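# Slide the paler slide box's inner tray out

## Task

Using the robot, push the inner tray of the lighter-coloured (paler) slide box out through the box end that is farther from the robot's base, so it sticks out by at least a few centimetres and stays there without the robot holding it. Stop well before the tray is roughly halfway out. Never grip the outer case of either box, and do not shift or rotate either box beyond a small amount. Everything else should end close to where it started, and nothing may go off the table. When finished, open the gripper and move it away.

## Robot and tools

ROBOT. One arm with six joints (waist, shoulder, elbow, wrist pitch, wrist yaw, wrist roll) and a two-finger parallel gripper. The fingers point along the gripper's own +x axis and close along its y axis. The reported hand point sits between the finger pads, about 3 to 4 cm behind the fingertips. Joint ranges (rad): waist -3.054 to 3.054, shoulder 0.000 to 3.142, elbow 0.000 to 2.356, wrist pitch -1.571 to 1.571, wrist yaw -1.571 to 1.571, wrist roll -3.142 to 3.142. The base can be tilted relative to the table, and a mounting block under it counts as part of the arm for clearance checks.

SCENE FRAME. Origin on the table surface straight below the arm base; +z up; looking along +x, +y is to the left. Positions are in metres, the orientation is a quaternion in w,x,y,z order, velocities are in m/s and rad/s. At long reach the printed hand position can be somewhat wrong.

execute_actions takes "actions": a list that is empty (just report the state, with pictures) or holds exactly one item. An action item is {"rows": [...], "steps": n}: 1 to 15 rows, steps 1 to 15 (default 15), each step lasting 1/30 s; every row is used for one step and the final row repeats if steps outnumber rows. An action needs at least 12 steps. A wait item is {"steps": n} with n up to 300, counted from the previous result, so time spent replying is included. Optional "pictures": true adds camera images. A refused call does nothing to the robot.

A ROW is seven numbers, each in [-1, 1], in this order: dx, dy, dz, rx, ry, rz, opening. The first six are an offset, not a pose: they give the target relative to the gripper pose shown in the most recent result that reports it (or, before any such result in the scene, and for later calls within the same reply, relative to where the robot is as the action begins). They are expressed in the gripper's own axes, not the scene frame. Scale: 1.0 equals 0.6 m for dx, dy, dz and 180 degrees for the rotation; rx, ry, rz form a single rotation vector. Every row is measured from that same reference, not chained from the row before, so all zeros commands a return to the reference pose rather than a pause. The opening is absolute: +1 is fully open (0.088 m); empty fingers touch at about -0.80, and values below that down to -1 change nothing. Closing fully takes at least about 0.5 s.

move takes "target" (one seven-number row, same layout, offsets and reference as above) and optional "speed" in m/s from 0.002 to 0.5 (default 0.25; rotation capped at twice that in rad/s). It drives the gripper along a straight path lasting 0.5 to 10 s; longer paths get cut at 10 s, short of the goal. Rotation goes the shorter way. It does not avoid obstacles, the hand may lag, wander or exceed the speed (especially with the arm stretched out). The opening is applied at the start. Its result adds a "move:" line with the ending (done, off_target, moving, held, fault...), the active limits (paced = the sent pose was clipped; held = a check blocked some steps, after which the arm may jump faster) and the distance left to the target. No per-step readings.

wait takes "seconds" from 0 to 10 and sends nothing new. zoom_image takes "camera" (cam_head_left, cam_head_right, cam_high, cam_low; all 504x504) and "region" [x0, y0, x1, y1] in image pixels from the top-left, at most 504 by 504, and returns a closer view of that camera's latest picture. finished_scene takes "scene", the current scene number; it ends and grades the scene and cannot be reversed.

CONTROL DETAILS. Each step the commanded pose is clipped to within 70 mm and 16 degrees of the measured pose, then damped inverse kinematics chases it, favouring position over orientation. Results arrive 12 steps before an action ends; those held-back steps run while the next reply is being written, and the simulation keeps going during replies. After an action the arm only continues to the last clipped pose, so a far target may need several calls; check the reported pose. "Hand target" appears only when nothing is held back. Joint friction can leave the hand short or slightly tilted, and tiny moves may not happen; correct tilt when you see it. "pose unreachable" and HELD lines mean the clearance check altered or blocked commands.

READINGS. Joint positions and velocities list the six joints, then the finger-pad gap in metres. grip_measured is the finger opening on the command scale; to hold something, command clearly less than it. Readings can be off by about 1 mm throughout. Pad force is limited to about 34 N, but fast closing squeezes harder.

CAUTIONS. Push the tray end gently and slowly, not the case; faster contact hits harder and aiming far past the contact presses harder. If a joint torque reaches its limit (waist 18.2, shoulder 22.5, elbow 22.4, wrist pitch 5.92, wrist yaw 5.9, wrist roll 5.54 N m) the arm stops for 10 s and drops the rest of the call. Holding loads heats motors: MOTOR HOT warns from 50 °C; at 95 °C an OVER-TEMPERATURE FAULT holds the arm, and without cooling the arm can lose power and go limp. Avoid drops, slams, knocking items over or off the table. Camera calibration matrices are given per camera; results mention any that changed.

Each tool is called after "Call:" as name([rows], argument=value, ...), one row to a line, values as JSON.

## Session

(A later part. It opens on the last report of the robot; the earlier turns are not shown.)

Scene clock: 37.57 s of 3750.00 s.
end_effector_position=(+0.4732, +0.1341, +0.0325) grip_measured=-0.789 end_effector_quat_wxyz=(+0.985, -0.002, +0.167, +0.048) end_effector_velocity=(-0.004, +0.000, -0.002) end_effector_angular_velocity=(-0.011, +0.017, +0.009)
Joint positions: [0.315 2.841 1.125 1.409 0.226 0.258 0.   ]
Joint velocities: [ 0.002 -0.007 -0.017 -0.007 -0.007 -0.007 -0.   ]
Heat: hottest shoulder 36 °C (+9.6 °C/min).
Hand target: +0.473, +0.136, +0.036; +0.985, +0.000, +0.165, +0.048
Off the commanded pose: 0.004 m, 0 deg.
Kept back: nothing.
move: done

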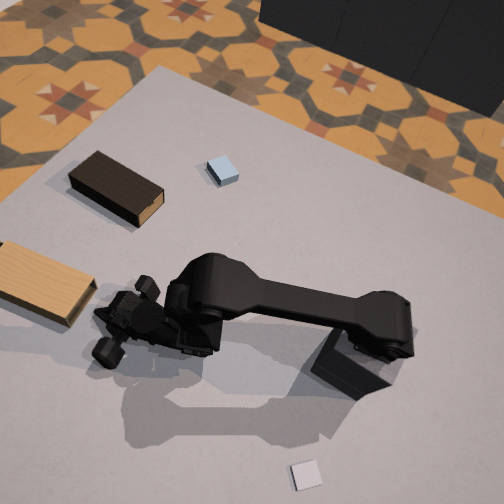

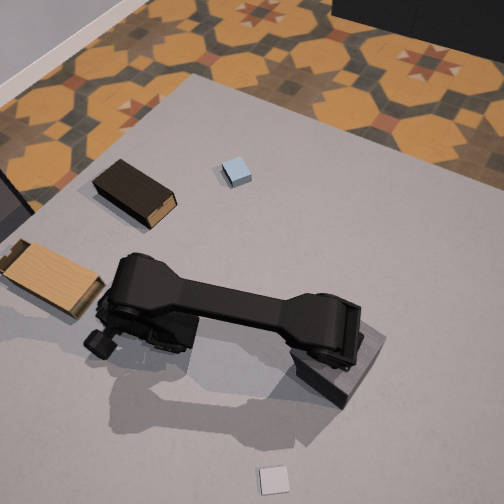

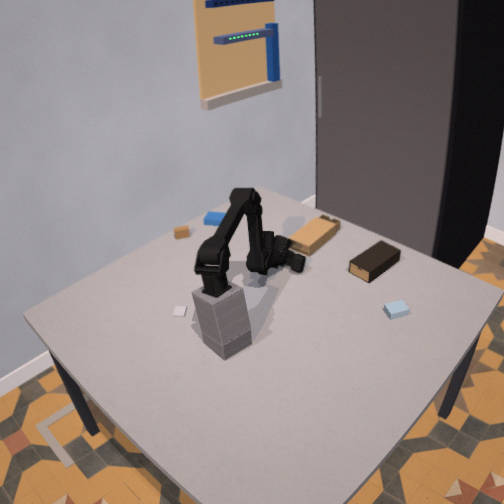

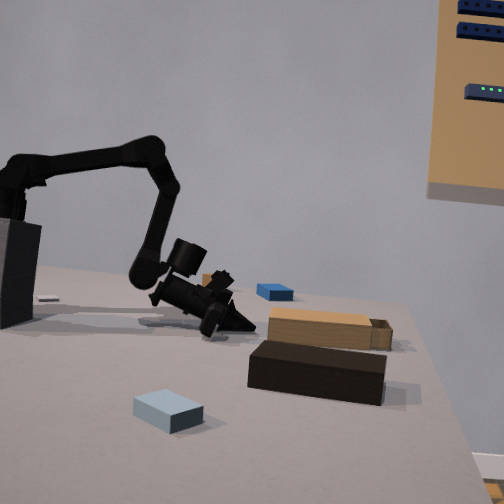

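Now lift clear.

Call:
move(target=[-0.11, 0, 0.13, 0, 0, 0, -0.9], speed=0.2)

Call:
zoom_image(camera="cam_low", region=[260, 300, 400, 360])

Scene clock: 39.00 s of 3750.00 s.
end_effector_position=(+0.4382, +0.1293, +0.1255) grip_measured=-0.789 end_effector_quat_wxyz=(+0.985, -0.001, +0.167, +0.047) end_effector_velocity=(+0.000, +0.001, +0.008) end_effector_angular_velocity=(+0.002, -0.015, +0.009)
Joint positions: [0.3   2.453 0.765 1.383 0.214 0.257 0.   ]
Joint velocities: [-0.002 -0.022 -0.012  0.007 -0.007 -0.007 -0.   ]
Heat: hottest shoulder 37 °C (+10.8 °C/min).
Hand target: +0.438, +0.129, +0.128; +0.985, -0.002, +0.167, +0.048
Off the commanded pose: 0.003 m, 0 deg.
Kept back: nothing.
move: done

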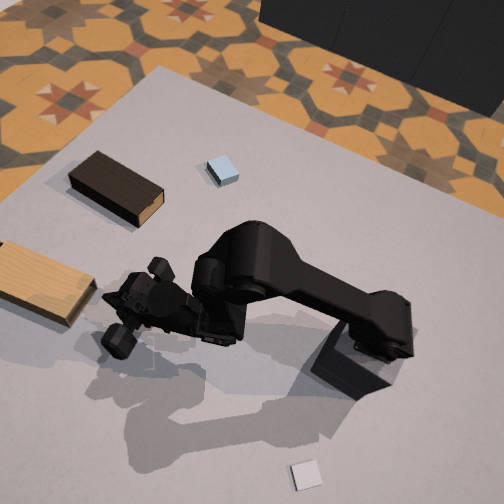

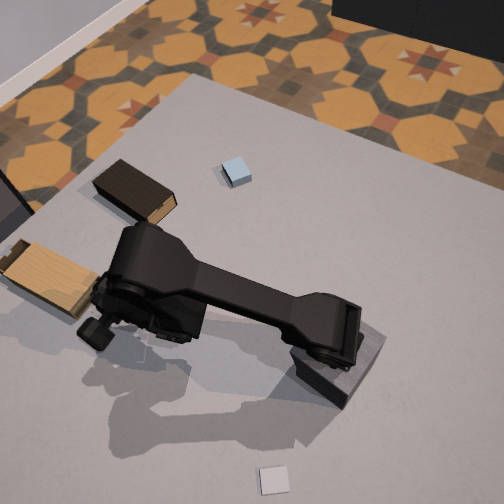

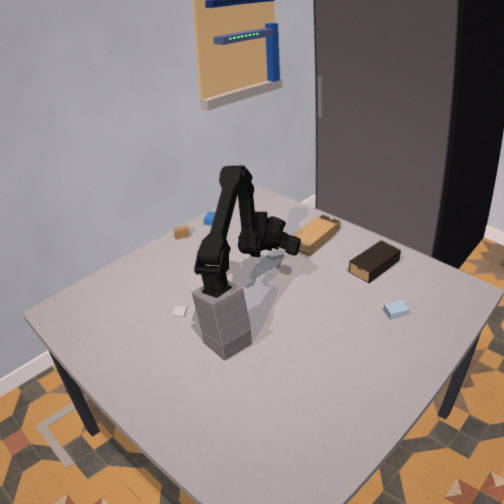

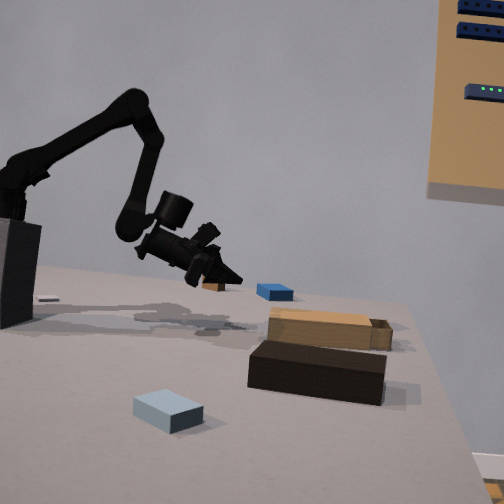

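Region (260, 300, 400, 360) of cam_low's 504x504 image, scaled by 3.600, with more detail than that image has; it fills the top 216 rows of this view, and the rest is white.

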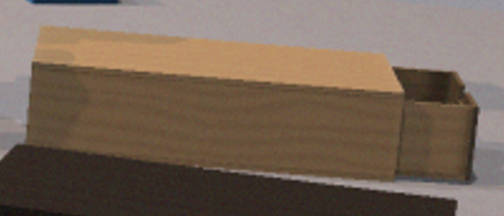

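Call:
finished_scene(scene=1)

The scene is finished: the task was done.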